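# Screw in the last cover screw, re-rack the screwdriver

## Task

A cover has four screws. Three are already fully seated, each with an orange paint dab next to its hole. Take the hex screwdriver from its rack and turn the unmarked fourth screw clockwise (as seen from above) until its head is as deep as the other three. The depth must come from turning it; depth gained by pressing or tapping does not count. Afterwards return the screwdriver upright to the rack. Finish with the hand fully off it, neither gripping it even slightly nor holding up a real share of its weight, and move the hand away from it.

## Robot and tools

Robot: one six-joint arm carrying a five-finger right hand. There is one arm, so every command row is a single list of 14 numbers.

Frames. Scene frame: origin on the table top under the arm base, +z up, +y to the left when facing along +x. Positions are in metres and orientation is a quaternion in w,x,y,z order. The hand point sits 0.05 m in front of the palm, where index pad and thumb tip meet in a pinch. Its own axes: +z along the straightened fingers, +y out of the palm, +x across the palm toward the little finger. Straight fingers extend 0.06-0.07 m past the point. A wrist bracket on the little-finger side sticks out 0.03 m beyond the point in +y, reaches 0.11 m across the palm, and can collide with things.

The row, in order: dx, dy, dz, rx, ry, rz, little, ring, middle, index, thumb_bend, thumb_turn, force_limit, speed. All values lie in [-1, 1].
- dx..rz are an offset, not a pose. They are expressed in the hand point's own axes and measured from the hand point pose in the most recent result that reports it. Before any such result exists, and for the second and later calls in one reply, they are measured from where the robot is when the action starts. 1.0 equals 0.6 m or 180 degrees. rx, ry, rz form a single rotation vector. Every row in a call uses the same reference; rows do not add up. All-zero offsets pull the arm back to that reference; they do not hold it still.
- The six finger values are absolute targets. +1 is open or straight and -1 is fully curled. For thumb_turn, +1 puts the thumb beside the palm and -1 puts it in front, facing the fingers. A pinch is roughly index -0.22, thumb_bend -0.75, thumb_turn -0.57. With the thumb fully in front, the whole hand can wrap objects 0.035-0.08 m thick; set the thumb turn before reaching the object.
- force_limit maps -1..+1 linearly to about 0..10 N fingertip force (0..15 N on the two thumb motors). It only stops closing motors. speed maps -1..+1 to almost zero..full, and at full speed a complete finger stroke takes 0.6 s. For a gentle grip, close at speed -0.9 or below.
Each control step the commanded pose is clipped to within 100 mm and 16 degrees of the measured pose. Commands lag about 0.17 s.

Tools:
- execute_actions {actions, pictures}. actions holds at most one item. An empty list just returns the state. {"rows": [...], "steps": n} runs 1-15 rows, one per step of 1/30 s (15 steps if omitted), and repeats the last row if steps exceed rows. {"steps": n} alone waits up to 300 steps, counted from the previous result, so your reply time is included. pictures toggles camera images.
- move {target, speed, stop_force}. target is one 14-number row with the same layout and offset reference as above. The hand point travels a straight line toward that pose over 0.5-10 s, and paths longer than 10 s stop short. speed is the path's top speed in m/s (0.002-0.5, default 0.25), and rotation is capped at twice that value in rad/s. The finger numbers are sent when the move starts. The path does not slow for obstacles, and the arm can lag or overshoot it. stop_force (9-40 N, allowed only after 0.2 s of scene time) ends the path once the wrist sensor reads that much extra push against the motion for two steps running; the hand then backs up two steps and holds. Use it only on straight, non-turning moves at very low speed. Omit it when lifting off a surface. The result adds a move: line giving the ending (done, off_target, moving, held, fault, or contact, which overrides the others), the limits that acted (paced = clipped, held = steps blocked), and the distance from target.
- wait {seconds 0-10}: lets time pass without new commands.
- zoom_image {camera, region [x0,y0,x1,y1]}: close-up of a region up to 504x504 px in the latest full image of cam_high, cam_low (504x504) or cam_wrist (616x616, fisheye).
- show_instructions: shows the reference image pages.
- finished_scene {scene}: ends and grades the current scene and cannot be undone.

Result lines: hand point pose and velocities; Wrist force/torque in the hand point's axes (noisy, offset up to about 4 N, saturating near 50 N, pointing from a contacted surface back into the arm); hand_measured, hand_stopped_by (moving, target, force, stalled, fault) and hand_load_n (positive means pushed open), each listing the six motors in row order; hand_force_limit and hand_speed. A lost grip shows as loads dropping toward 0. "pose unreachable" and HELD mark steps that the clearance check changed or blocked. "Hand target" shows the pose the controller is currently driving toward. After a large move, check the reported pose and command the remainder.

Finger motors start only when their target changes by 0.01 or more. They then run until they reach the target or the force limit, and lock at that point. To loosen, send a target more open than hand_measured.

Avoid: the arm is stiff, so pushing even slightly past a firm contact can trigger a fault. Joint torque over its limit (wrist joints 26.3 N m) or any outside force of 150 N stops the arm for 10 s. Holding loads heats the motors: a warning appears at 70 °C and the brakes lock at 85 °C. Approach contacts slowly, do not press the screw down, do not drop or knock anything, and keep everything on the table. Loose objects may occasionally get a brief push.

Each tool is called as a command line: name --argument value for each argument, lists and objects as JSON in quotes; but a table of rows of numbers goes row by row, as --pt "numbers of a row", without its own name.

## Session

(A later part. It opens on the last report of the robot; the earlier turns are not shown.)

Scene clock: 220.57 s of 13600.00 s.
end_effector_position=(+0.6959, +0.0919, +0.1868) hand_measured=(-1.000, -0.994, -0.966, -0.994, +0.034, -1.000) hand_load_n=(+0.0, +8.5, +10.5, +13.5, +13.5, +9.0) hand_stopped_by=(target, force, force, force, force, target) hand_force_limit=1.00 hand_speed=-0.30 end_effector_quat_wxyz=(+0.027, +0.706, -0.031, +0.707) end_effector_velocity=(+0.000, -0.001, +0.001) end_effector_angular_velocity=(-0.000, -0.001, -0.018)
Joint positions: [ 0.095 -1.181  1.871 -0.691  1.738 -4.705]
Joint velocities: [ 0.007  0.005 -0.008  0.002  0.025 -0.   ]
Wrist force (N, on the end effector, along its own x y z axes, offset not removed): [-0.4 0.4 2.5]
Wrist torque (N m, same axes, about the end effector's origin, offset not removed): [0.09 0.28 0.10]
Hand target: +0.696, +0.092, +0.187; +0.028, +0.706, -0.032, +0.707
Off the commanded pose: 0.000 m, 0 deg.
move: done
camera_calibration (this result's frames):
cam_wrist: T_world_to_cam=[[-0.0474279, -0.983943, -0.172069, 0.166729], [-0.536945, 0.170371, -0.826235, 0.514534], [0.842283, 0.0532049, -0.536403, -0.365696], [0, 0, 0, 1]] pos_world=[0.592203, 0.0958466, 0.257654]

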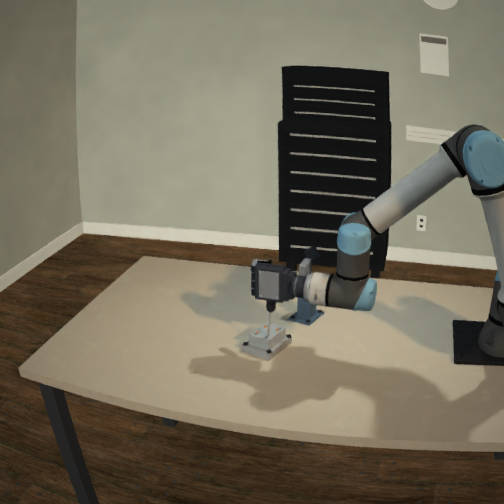

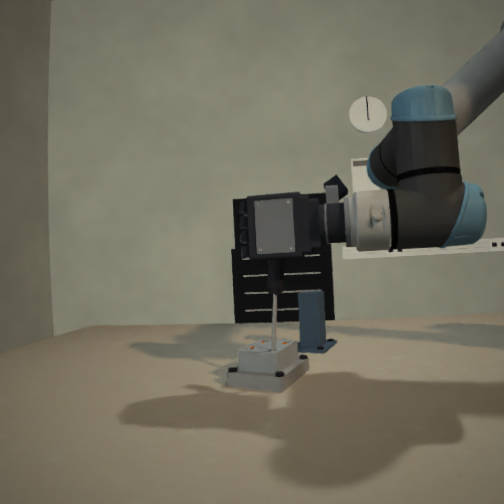

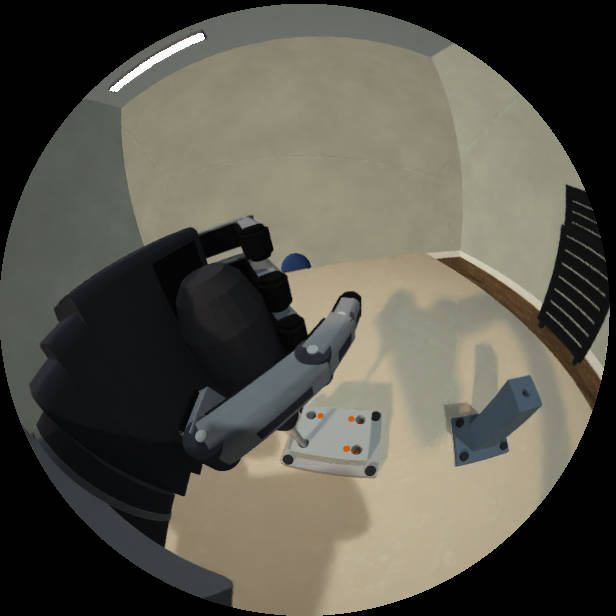

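execute_actions --actions '[]' --pictures false

execute_actions --actions '[{"rows":[[-0.0005,0,0.0005,0,0,0,-0.72,-0.72,-0.72,-0.72,0.35,-1,1,0.5]],"steps":7}]' --pictures false

move --target '[0,-0.0364,0.0188,0.153,0,0,-0.72,-0.72,-0.72,-0.72,0.35,-1,1,0.5]'

execute_actions --actions '[{"rows":[[0,0,0,0,0,0,-1,-1,-1,-1,0.35,-1,1,-0.3]],"steps":11}]' --pictures false

execute_actions --actions '[{"rows":[[0,0,0,0,0,0,-1,-1,-1,-1,-1,-1,1,-0.3]],"steps":15}]' --pictures false

move --target '[0,0.0236,-0.0335,-0.153,0,0,-1,-1,-1,-1,-1,-1,1,-0.3]'

execute_actions --actions '[{"rows":[[0,0,0.0005,0,0,0,-0.72,-0.72,-0.72,-0.72,0.35,-1,1,0.5]],"steps":7}]' --pictures false

move --target '[0,-0.0364,0.0188,0.153,0,0,-0.72,-0.72,-0.72,-0.72,0.35,-1,1,0.5]'

execute_actions --actions '[{"rows":[[0,0,0,0,0,0,-1,-1,-1,-1,0.35,-1,1,-0.3]],"steps":11}]' --pictures false

execute_actions --actions '[{"rows":[[0,0,0,0,0,0,-1,-1,-1,-1,-1,-1,1,-0.3]],"steps":15}]' --pictures false

move --target '[0,0.0236,-0.0335,-0.153,0,0,-1,-1,-1,-1,-1,-1,1,-0.3]'

Scene clock: 225.73 s of 13600.00 s.
end_effector_position=(+0.6959, +0.0918, +0.1868) hand_measured=(-1.000, -0.994, -0.966, -0.994, +0.034, -1.000) hand_load_n=(+0.0, +8.5, +10.5, +13.5, +13.5, +9.0) hand_stopped_by=(target, force, force, force, force, target) hand_force_limit=1.00 hand_speed=-0.30 end_effector_quat_wxyz=(+0.028, +0.706, -0.032, +0.707) end_effector_velocity=(+0.000, +0.001, +0.000) end_effector_angular_velocity=(+0.000, -0.001, +0.001)
Joint positions: [ 0.096 -1.181  1.87  -0.69   1.741 -4.705]
Joint velocities: [ 0.001 -0.    -0.    -0.    -0.001  0.   ]
Wrist force (N, on the end effector, along its own x y z axes, offset not removed): [-0.7 0.7 3.0]
Wrist torque (N m, same axes, about the end effector's origin, offset not removed): [0.20 0.32 0.16]
Hand target: +0.696, +0.092, +0.187; +0.028, +0.706, -0.032, +0.707
Off the commanded pose: 0.000 m, 0 deg.
Steps of this call (steps 1 to 90: nothing new was sent; then 2.17 s passed at rest). Readings (end_effector_position | what the end effector reports):
1: (+0.6959, +0.0918, +0.1868) | hand_measured=(-1.000, -0.994, -0.966, -0.994, +0.034, -1.000) hand_load_n=(+0.0, +8.5, +10.5, +13.5, +13.5, +9.0) hand_stopped_by=(target, force, force, force, force, target) hand_force_limit=1.00 hand_speed=-0.30
2: (+0.6959, +0.0918, +0.1868) | hand_measured=(-1.000, -0.994, -0.966, -0.994, +0.034, -1.000) hand_load_n=(+0.0, +8.5, +10.5, +13.5, +13.5, +9.0) hand_stopped_by=(target, force, force, force, force, target) hand_force_limit=1.00 hand_speed=-0.30
4: (+0.6959, +0.0918, +0.1868) | hand_measured=(-1.000, -0.994, -0.966, -0.994, +0.034, -1.000) hand_load_n=(+0.0, +8.5, +10.5, +13.5, +13.5, +9.0) hand_stopped_by=(target, force, force, force, force, target) hand_force_limit=1.00 hand_speed=-0.30
8: (+0.6959, +0.0918, +0.1868) | hand_measured=(-1.000, -0.994, -0.966, -0.994, +0.034, -1.000) hand_load_n=(+0.0, +8.5, +10.5, +13.5, +13.5, +9.0) hand_stopped_by=(target, force, force, force, force, target) hand_force_limit=1.00 hand_speed=-0.30
90: the state above

Scene clock: 225.97 s of 13600.00 s.
end_effector_position=(+0.6961, +0.0918, +0.1865) hand_measured=(-0.722, -0.722, -0.720, -0.722, +0.232, -1.000) hand_load_n=(+0.0, +0.0, +0.0, +0.0, +0.0, +0.0) hand_stopped_by=(moving, moving, moving, moving, moving, target) hand_force_limit=1.00 hand_speed=0.50 end_effector_quat_wxyz=(+0.028, +0.706, -0.032, +0.707) end_effector_velocity=(+0.000, +0.000, -0.001) end_effector_angular_velocity=(-0.000, +0.001, +0.000)
Joint positions: [ 0.096 -1.18   1.869 -0.69   1.741 -4.705]
Joint velocities: [-0.     0.002 -0.001  0.    -0.    -0.   ]
Wrist force (N, on the end effector, along its own x y z axes, offset not removed): [-0.6 0.5 0.8]
Wrist torque (N m, same axes, about the end effector's origin, offset not removed): [0.17 0.09 0.00]
Hand target: +0.696, +0.092, +0.186; +0.028, +0.706, -0.032, +0.707
Off the commanded pose: 0.000 m, 0 deg.
Steps of this call (steps 1 to 7: all 7 steps of this action). Readings (end_effector_position | what the end effector reports):
1: (+0.6959, +0.0918, +0.1868) | hand_measured=(-1.000, -0.994, -0.966, -0.994, +0.034, -1.000) hand_load_n=(+0.0, +8.5, +10.5, +13.5, +13.5, +9.0) hand_stopped_by=(moving, moving, moving, moving, moving, target) hand_force_limit=1.00 hand_speed=0.50
2: (+0.6960, +0.0918, +0.1867) | hand_measured=(-1.000, -0.994, -0.966, -0.994, +0.034, -1.000) hand_load_n=(+0.0, +8.5, +10.5, +13.5, +13.5, +9.0) hand_stopped_by=(moving, moving, moving, moving, moving, target) hand_force_limit=1.00 hand_speed=0.50
4: (+0.6960, +0.0918, +0.1866) | hand_measured=(-0.926, -0.920, -0.900, -0.920, +0.078, -1.000) hand_load_n=(+0.0, +0.0, -11.5, +0.0, +7.0, +5.5) hand_stopped_by=(moving, moving, moving, moving, moving, target) hand_force_limit=1.00 hand_speed=0.50
7: the state above

Scene clock: 227.77 s of 13600.00 s.
end_effector_position=(+0.7090, +0.1125, +0.1866) hand_measured=(-0.720, -0.720, -0.720, -0.720, +0.350, -1.000) hand_load_n=(+0.0, +0.0, +0.0, +0.0, +0.0, +0.0) hand_stopped_by=(target, target, target, target, target, target) hand_force_limit=1.00 hand_speed=0.50 end_effector_quat_wxyz=(-0.140, +0.693, +0.136, +0.694) end_effector_velocity=(+0.001, +0.001, -0.000) end_effector_angular_velocity=(+0.000, +0.001, +0.018)
Joint positions: [-0.127 -1.225  1.94  -0.72   1.039 -4.704]
Joint velocities: [-0.008  0.003 -0.003  0.001 -0.026  0.   ]
Wrist force (N, on the end effector, along its own x y z axes, offset not removed): [1.5 2.8 0.6]
Wrist torque (N m, same axes, about the end effector's origin, offset not removed): [0.50 -0.12 0.23]
Hand target: +0.709, +0.113, +0.187; -0.141, +0.693, +0.137, +0.694
Off the commanded pose: 0.000 m, 0 deg.
move: done
camera_calibration (this result's frames):
cam_wrist: T_world_to_cam=[[0.409333, -0.896242, -0.170869, -0.14637], [-0.553369, -0.0949722, -0.827504, 0.559633], [0.725416, 0.433278, -0.534828, -0.338132], [0, 0, 0, 1]] pos_world=[0.614884, 0.0684722, 0.257246]

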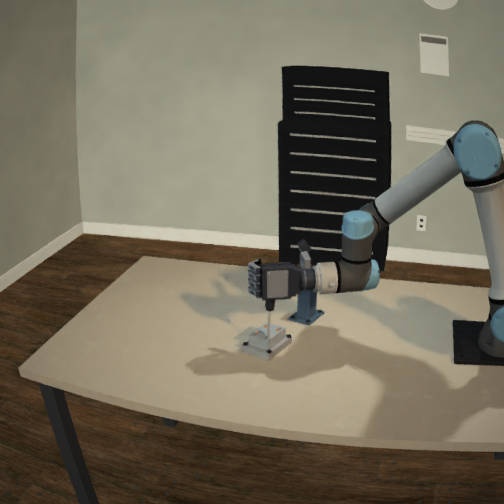

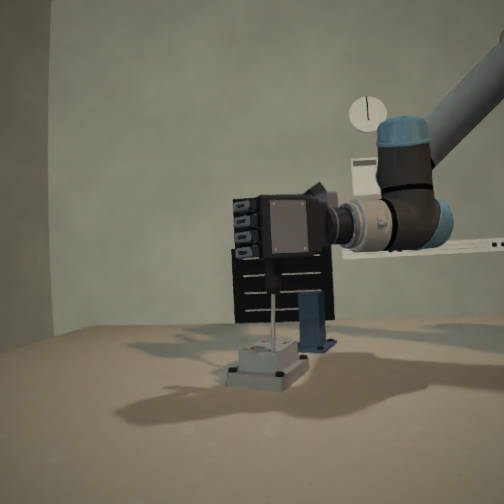

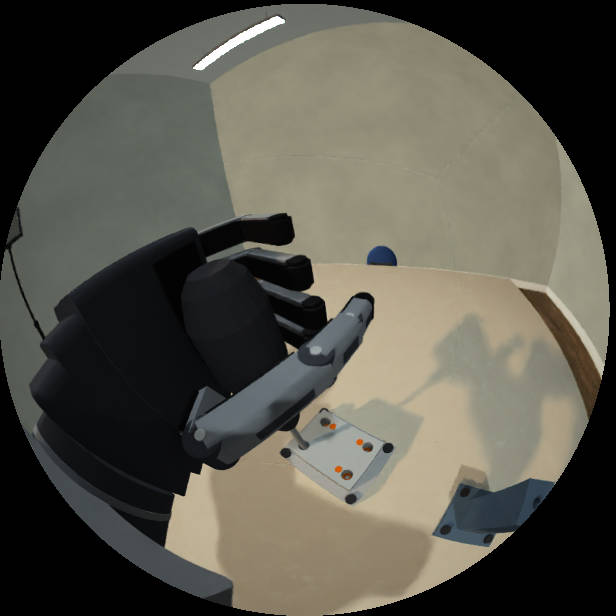

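Scene clock: 228.13 s of 13600.00 s.
end_effector_position=(+0.7091, +0.1123, +0.1866) hand_measured=(-1.000, -0.996, -0.968, -0.992, +0.352, -1.000) hand_load_n=(+0.0, +10.5, +10.5, +11.0, +2.0, +1.0) hand_stopped_by=(moving, force, force, force, target, target) hand_force_limit=1.00 hand_speed=-0.30 end_effector_quat_wxyz=(-0.140, +0.693, +0.136, +0.694) end_effector_velocity=(+0.000, -0.000, +0.000) end_effector_angular_velocity=(-0.000, -0.001, -0.001)
Joint positions: [-0.128 -1.225  1.94  -0.72   1.039 -4.704]
Joint velocities: [-0.     0.     0.    -0.001  0.001 -0.   ]
Wrist force (N, on the end effector, along its own x y z axes, offset not removed): [1.4 1.5 0.0]
Wrist torque (N m, same axes, about the end effector's origin, offset not removed): [0.35 -0.10 0.18]
Hand target: +0.709, +0.112, +0.187; -0.140, +0.693, +0.136, +0.694
Off the commanded pose: 0.000 m, 0 deg.
Steps of this call (steps 1 to 11: all 11 steps of this action). Readings (end_effector_position | what the end effector reports):
1: (+0.7091, +0.1125, +0.1866) | hand_measured=(-0.720, -0.720, -0.720, -0.720, +0.350, -1.000) hand_load_n=(+0.0, +0.0, +0.0, +0.0, +0.0, +0.0) hand_stopped_by=(moving, moving, moving, moving, target, target) hand_force_limit=1.00 hand_speed=-0.30
2: (+0.7091, +0.1125, +0.1866) | hand_measured=(-0.720, -0.720, -0.720, -0.720, +0.350, -1.000) hand_load_n=(+0.0, +0.0, +0.0, +0.0, +0.0, +0.0) hand_stopped_by=(moving, moving, moving, moving, target, target) hand_force_limit=1.00 hand_speed=-0.30
4: (+0.7091, +0.1125, +0.1866) | hand_measured=(-0.756, -0.756, -0.756, -0.756, +0.350, -1.000) hand_load_n=(+0.0, +0.0, +0.0, +0.0, +0.0, +0.0) hand_stopped_by=(moving, moving, moving, moving, target, target) hand_force_limit=1.00 hand_speed=-0.30
8: (+0.7091, +0.1123, +0.1866) | hand_measured=(-0.910, -0.910, -0.910, -0.910, +0.350, -1.000) hand_load_n=(+0.0, +0.0, +0.0, +0.0, +0.0, +0.0) hand_stopped_by=(moving, moving, moving, moving, target, target) hand_force_limit=1.00 hand_speed=-0.30
11: the state above

Scene clock: 228.63 s of 13600.00 s.
end_effector_position=(+0.7091, +0.1123, +0.1866) hand_measured=(-1.000, -0.996, -0.966, -0.990, +0.072, -1.000) hand_load_n=(+0.0, +9.5, +9.5, +9.5, +13.0, +5.0) hand_stopped_by=(target, force, force, force, moving, target) hand_force_limit=1.00 hand_speed=-0.30 end_effector_quat_wxyz=(-0.140, +0.693, +0.136, +0.694) end_effector_velocity=(-0.000, +0.000, -0.000) end_effector_angular_velocity=(+0.000, +0.001, +0.001)
Joint positions: [-0.128 -1.225  1.94  -0.72   1.039 -4.704]
Joint velocities: [ 0.     0.     0.    -0.    -0.001  0.   ]
Wrist force (N, on the end effector, along its own x y z axes, offset not removed): [4.2 3.6 -0.4]
Wrist torque (N m, same axes, about the end effector's origin, offset not removed): [0.40 -0.51 -0.02]
Hand target: +0.709, +0.112, +0.187; -0.140, +0.693, +0.136, +0.694
Off the commanded pose: 0.000 m, 0 deg.
Steps of this call (steps 1 to 15: all 15 steps of this action). Readings (end_effector_position | what the end effector reports):
1: (+0.7091, +0.1123, +0.1866) | hand_measured=(-1.000, -0.996, -0.968, -0.990, +0.352, -1.000) hand_load_n=(+0.0, +10.0, +10.5, +10.5, +2.0, +1.0) hand_stopped_by=(moving, force, force, force, moving, target) hand_force_limit=1.00 hand_speed=-0.30
2: (+0.7091, +0.1123, +0.1866) | hand_measured=(-1.000, -0.996, -0.966, -0.990, +0.352, -1.000) hand_load_n=(+0.0, +10.0, +10.0, +10.5, +2.0, +1.0) hand_stopped_by=(moving, force, force, force, moving, target) hand_force_limit=1.00 hand_speed=-0.30
4: (+0.7091, +0.1123, +0.1866) | hand_measured=(-1.000, -0.996, -0.966, -0.990, +0.330, -1.000) hand_load_n=(+0.0, +10.0, +10.0, +10.5, +3.0, +1.5) hand_stopped_by=(target, force, force, force, moving, target) hand_force_limit=1.00 hand_speed=-0.30
8: (+0.7091, +0.1123, +0.1866) | hand_measured=(-1.000, -0.996, -0.966, -0.990, +0.236, -1.000) hand_load_n=(+0.0, +10.0, +10.0, +10.0, +6.0, +3.0) hand_stopped_by=(target, force, force, force, moving, target) hand_force_limit=1.00 hand_speed=-0.30
15: the state above

Scene clock: 230.43 s of 13600.00 s.
end_effector_position=(+0.6961, +0.0917, +0.1865) hand_measured=(-1.000, -0.996, -0.966, -0.990, +0.034, -1.000) hand_load_n=(+0.0, +9.5, +10.0, +11.5, +14.0, +7.5) hand_stopped_by=(target, force, force, force, force, target) hand_force_limit=1.00 hand_speed=-0.30 end_effector_quat_wxyz=(+0.028, +0.706, -0.032, +0.707) end_effector_velocity=(+0.000, -0.001, +0.000) end_effector_angular_velocity=(-0.000, -0.000, -0.017)
Joint positions: [ 0.096 -1.18   1.869 -0.691  1.741 -4.705]
Joint velocities: [ 0.006  0.005 -0.009  0.004  0.023 -0.   ]
Wrist force (N, on the end effector, along its own x y z axes, offset not removed): [1.5 1.8 2.1]
Wrist torque (N m, same axes, about the end effector's origin, offset not removed): [0.30 -0.06 0.25]
Hand target: +0.696, +0.092, +0.186; +0.029, +0.706, -0.033, +0.707
Off the commanded pose: 0.000 m, 0 deg.
move: done
camera_calibration (this result's frames):
cam_wrist: T_world_to_cam=[[-0.0497121, -0.983838, -0.172024, 0.168065], [-0.536569, 0.171579, -0.826229, 0.514028], [0.842391, 0.0512293, -0.536426, -0.365877], [0, 0, 0, 1]] pos_world=[0.592377, 0.0958965, 0.25735]

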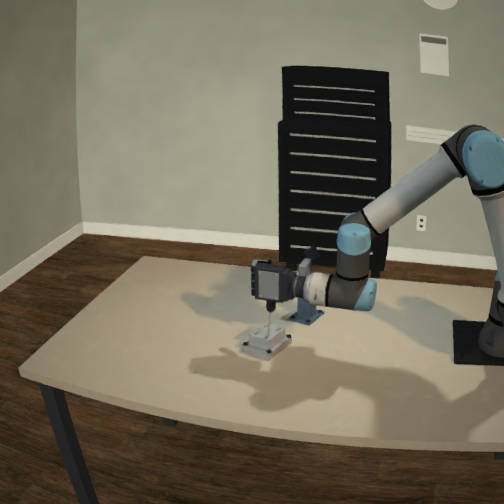

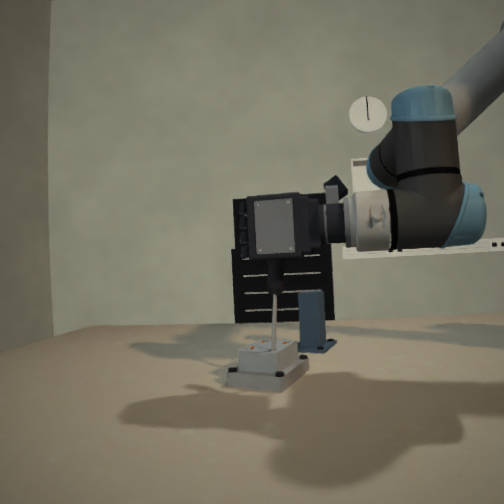

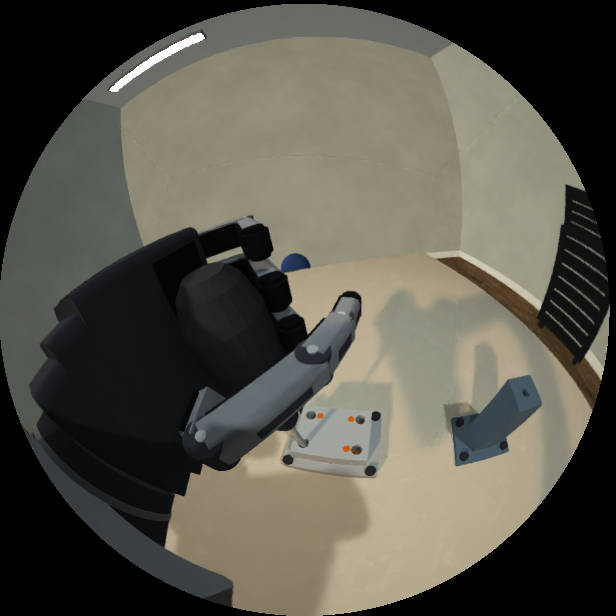

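Scene clock: 230.67 s of 13600.00 s.
end_effector_position=(+0.6963, +0.0918, +0.1865) hand_measured=(-0.722, -0.722, -0.720, -0.722, +0.232, -1.000) hand_load_n=(+0.0, +0.0, +0.0, +0.0, +0.0, +0.0) hand_stopped_by=(moving, moving, moving, moving, moving, target) hand_force_limit=1.00 hand_speed=0.50 end_effector_quat_wxyz=(+0.028, +0.706, -0.032, +0.707) end_effector_velocity=(+0.000, +0.001, -0.000) end_effector_angular_velocity=(-0.000, +0.001, +0.002)
Joint positions: [ 0.096 -1.179  1.869 -0.691  1.741 -4.705]
Joint velocities: [ 0.     0.001 -0.001  0.001 -0.002  0.   ]
Wrist force (N, on the end effector, along its own x y z axes, offset not removed): [-0.4 0.9 -0.8]
Wrist torque (N m, same axes, about the end effector's origin, offset not removed): [0.29 0.05 0.01]
Hand target: +0.696, +0.092, +0.186; +0.028, +0.706, -0.032, +0.707
Off the commanded pose: 0.000 m, 0 deg.
Steps of this call (steps 1 to 7: all 7 steps of this action). Readings (end_effector_position | what the end effector reports):
1: (+0.6961, +0.0917, +0.1865) | hand_measured=(-1.000, -0.996, -0.966, -0.990, +0.034, -1.000) hand_load_n=(+0.0, +9.5, +10.0, +11.5, +14.0, +7.5) hand_stopped_by=(moving, moving, moving, moving, moving, target) hand_force_limit=1.00 hand_speed=0.50
2: (+0.6961, +0.0916, +0.1865) | hand_measured=(-1.000, -0.996, -0.966, -0.990, +0.034, -1.000) hand_load_n=(+0.0, +9.5, +10.0, +11.5, +14.0, +7.5) hand_stopped_by=(moving, moving, moving, moving, moving, target) hand_force_limit=1.00 hand_speed=0.50
4: (+0.6962, +0.0917, +0.1865) | hand_measured=(-0.926, -0.922, -0.900, -0.916, +0.078, -1.000) hand_load_n=(+0.0, +0.0, -11.5, +0.0, +7.5, +5.0) hand_stopped_by=(moving, moving, moving, moving, moving, target) hand_force_limit=1.00 hand_speed=0.50
7: the state above

Scene clock: 232.47 s of 13600.00 s.
end_effector_position=(+0.7092, +0.1124, +0.1866) hand_measured=(-0.720, -0.720, -0.720, -0.720, +0.350, -1.000) hand_load_n=(+0.0, +0.0, +0.0, +0.0, +0.0, +0.0) hand_stopped_by=(target, target, target, target, target, target) hand_force_limit=1.00 hand_speed=0.50 end_effector_quat_wxyz=(-0.140, +0.693, +0.136, +0.694) end_effector_velocity=(+0.001, +0.001, -0.000) end_effector_angular_velocity=(+0.000, +0.001, +0.018)
Joint positions: [-0.127 -1.225  1.94  -0.72   1.039 -4.704]
Joint velocities: [-0.008  0.002 -0.003  0.002 -0.026  0.   ]
Wrist force (N, on the end effector, along its own x y z axes, offset not removed): [0.1 1.8 1.8]
Wrist torque (N m, same axes, about the end effector's origin, offset not removed): [0.29 -0.02 0.08]
Hand target: +0.709, +0.112, +0.187; -0.141, +0.693, +0.137, +0.694
Off the commanded pose: 0.000 m, 0 deg.
move: done
camera_calibration (this result's frames):
cam_wrist: T_world_to_cam=[[0.409306, -0.896266, -0.170811, -0.146472], [-0.553285, -0.0949564, -0.827562, 0.559655], [0.725496, 0.433233, -0.534757, -0.338279], [0, 0, 0, 1]] pos_world=[0.615021, 0.0684188, 0.257233]

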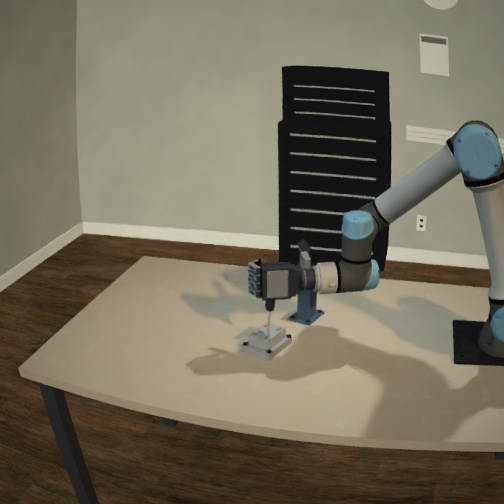

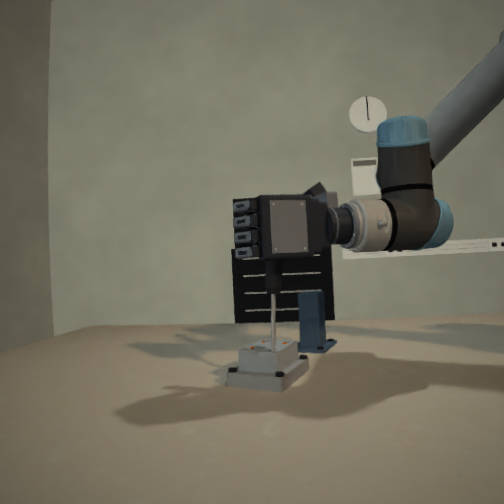

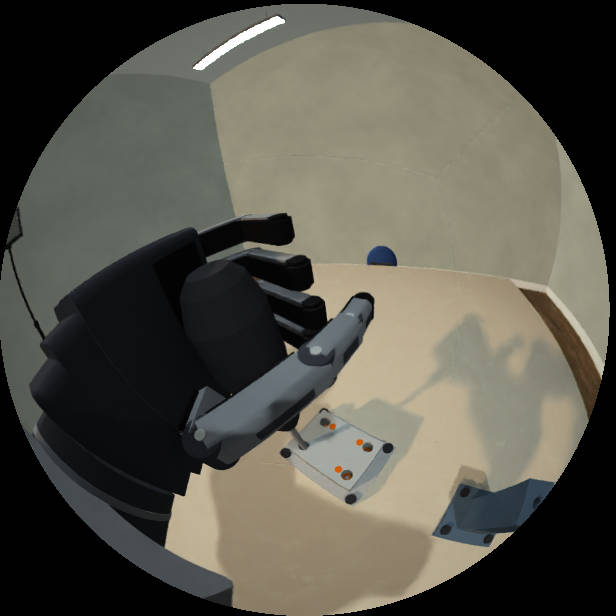

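Scene clock: 232.83 s of 13600.00 s.
end_effector_position=(+0.7092, +0.1122, +0.1866) hand_measured=(-1.000, -0.996, -0.966, -0.986, +0.352, -1.000) hand_load_n=(+0.0, +11.0, +11.0, +9.0, +2.0, +1.0) hand_stopped_by=(moving, force, force, force, target, target) hand_force_limit=1.00 hand_speed=-0.30 end_effector_quat_wxyz=(-0.140, +0.693, +0.136, +0.694) end_effector_velocity=(+0.000, -0.000, +0.000) end_effector_angular_velocity=(-0.000, -0.000, -0.001)
Joint positions: [-0.128 -1.225  1.94  -0.72   1.039 -4.704]
Joint velocities: [-0.     0.    -0.    -0.     0.001 -0.   ]
Wrist force (N, on the end effector, along its own x y z axes, offset not removed): [1.3 1.3 -0.1]
Wrist torque (N m, same axes, about the end effector's origin, offset not removed): [0.28 -0.06 0.21]
Hand target: +0.709, +0.112, +0.187; -0.140, +0.693, +0.136, +0.694
Off the commanded pose: 0.000 m, 0 deg.
Steps of this call (steps 1 to 11: all 11 steps of this action). Readings (end_effector_position | what the end effector reports):
1: (+0.7092, +0.1124, +0.1866) | hand_measured=(-0.720, -0.720, -0.720, -0.720, +0.350, -1.000) hand_load_n=(+0.0, +0.0, +0.0, +0.0, +0.0, +0.0) hand_stopped_by=(moving, moving, moving, moving, target, target) hand_force_limit=1.00 hand_speed=-0.30
2: (+0.7092, +0.1124, +0.1866) | hand_measured=(-0.720, -0.720, -0.720, -0.720, +0.350, -1.000) hand_load_n=(+0.0, +0.0, +0.0, +0.0, +0.0, +0.0) hand_stopped_by=(moving, moving, moving, moving, target, target) hand_force_limit=1.00 hand_speed=-0.30
4: (+0.7092, +0.1124, +0.1866) | hand_measured=(-0.756, -0.756, -0.756, -0.756, +0.350, -1.000) hand_load_n=(+0.0, +0.0, +0.0, +0.0, +0.0, +0.0) hand_stopped_by=(moving, moving, moving, moving, target, target) hand_force_limit=1.00 hand_speed=-0.30
8: (+0.7092, +0.1123, +0.1866) | hand_measured=(-0.910, -0.910, -0.910, -0.910, +0.350, -1.000) hand_load_n=(+0.0, +0.0, +0.0, +0.0, +0.0, +0.0) hand_stopped_by=(moving, moving, moving, moving, target, target) hand_force_limit=1.00 hand_speed=-0.30
11: the state above

Scene clock: 233.33 s of 13600.00 s.
end_effector_position=(+0.7092, +0.1122, +0.1866) hand_measured=(-1.000, -0.996, -0.966, -0.984, +0.072, -1.000) hand_load_n=(+0.0, +10.0, +9.5, +8.5, +12.5, +4.5) hand_stopped_by=(target, force, force, force, moving, target) hand_force_limit=1.00 hand_speed=-0.30 end_effector_quat_wxyz=(-0.140, +0.693, +0.136, +0.694) end_effector_velocity=(-0.000, -0.000, -0.000) end_effector_angular_velocity=(+0.000, +0.000, -0.000)
Joint positions: [-0.128 -1.225  1.94  -0.72   1.039 -4.704]
Joint velocities: [-0.    -0.     0.001  0.     0.    -0.   ]
Wrist force (N, on the end effector, along its own x y z axes, offset not removed): [2.1 2.7 -0.1]
Wrist torque (N m, same axes, about the end effector's origin, offset not removed): [0.31 -0.27 -0.03]
Hand target: +0.709, +0.112, +0.187; -0.140, +0.693, +0.136, +0.694
Off the commanded pose: 0.000 m, 0 deg.
Steps of this call (steps 1 to 15: all 15 steps of this action). Readings (end_effector_position | what the end effector reports):
1: (+0.7092, +0.1122, +0.1866) | hand_measured=(-1.000, -0.996, -0.966, -0.984, +0.352, -1.000) hand_load_n=(+0.0, +10.5, +11.0, +9.0, +2.0, +1.0) hand_stopped_by=(moving, force, force, force, moving, target) hand_force_limit=1.00 hand_speed=-0.30
2: (+0.7092, +0.1122, +0.1866) | hand_measured=(-1.000, -0.996, -0.966, -0.984, +0.352, -1.000) hand_load_n=(+0.0, +10.5, +10.5, +9.0, +2.0, +1.0) hand_stopped_by=(moving, force, force, force, moving, target) hand_force_limit=1.00 hand_speed=-0.30
4: (+0.7092, +0.1122, +0.1866) | hand_measured=(-1.000, -0.996, -0.966, -0.984, +0.330, -1.000) hand_load_n=(+0.0, +10.5, +10.5, +9.0, +2.5, +1.5) hand_stopped_by=(target, force, force, force, moving, target) hand_force_limit=1.00 hand_speed=-0.30
8: (+0.7092, +0.1122, +0.1866) | hand_measured=(-1.000, -0.996, -0.966, -0.984, +0.236, -1.000) hand_load_n=(+0.0, +10.0, +10.0, +8.5, +6.0, +2.5) hand_stopped_by=(target, force, force, force, moving, target) hand_force_limit=1.00 hand_speed=-0.30
15: the state above

Scene clock: 235.13 s of 13600.00 s.
end_effector_position=(+0.6962, +0.0916, +0.1865) hand_measured=(-1.000, -0.996, -0.966, -0.984, +0.034, -1.000) hand_load_n=(+0.0, +9.5, +10.5, +10.0, +13.5, +7.0) hand_stopped_by=(target, force, force, force, force, target) hand_force_limit=1.00 hand_speed=-0.30 end_effector_quat_wxyz=(+0.028, +0.706, -0.032, +0.707) end_effector_velocity=(+0.000, -0.001, +0.000) end_effector_angular_velocity=(-0.000, -0.000, -0.017)
Joint positions: [ 0.095 -1.18   1.869 -0.691  1.741 -4.705]
Joint velocities: [ 0.007  0.005 -0.009  0.003  0.024 -0.   ]
Wrist force (N, on the end effector, along its own x y z axes, offset not removed): [2.2 2.4 0.2]
Wrist torque (N m, same axes, about the end effector's origin, offset not removed): [0.56 -0.17 0.28]
Hand target: +0.696, +0.092, +0.186; +0.029, +0.706, -0.033, +0.707
Off the commanded pose: 0.000 m, 0 deg.
move: done
camera_calibration (this result's frames):
cam_wrist: T_world_to_cam=[[-0.0497419, -0.983838, -0.172015, 0.168034], [-0.536468, 0.171593, -0.826291, 0.514054], [0.842453, 0.0511793, -0.536333, -0.366055], [0, 0, 0, 1]] pos_world=[0.592516, 0.0958445, 0.257336]

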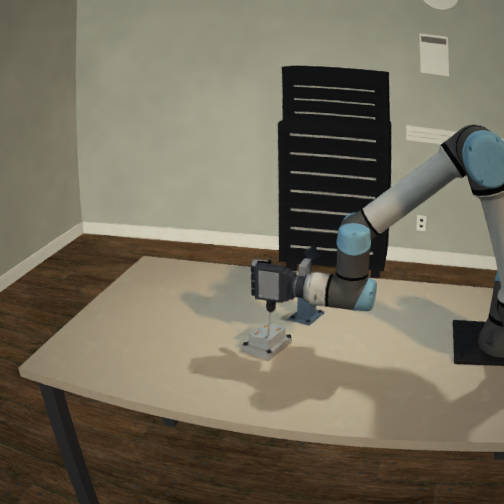

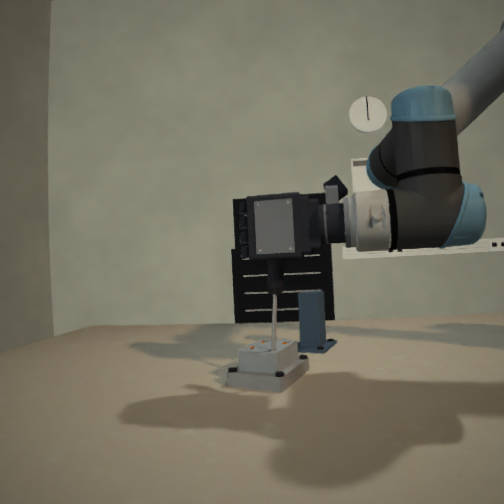

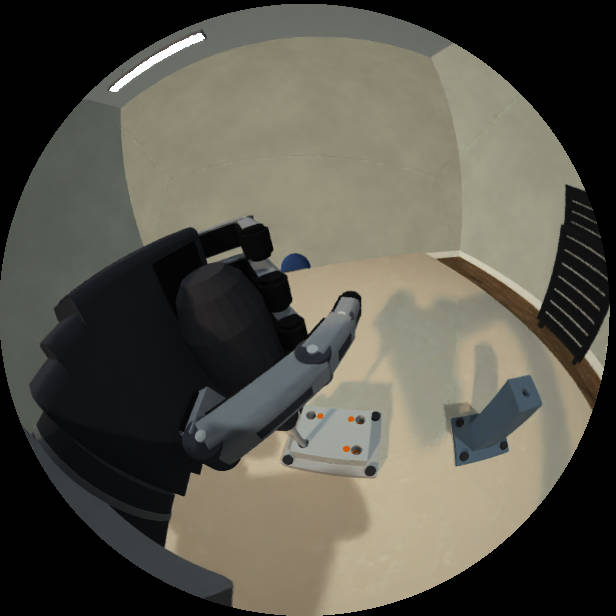

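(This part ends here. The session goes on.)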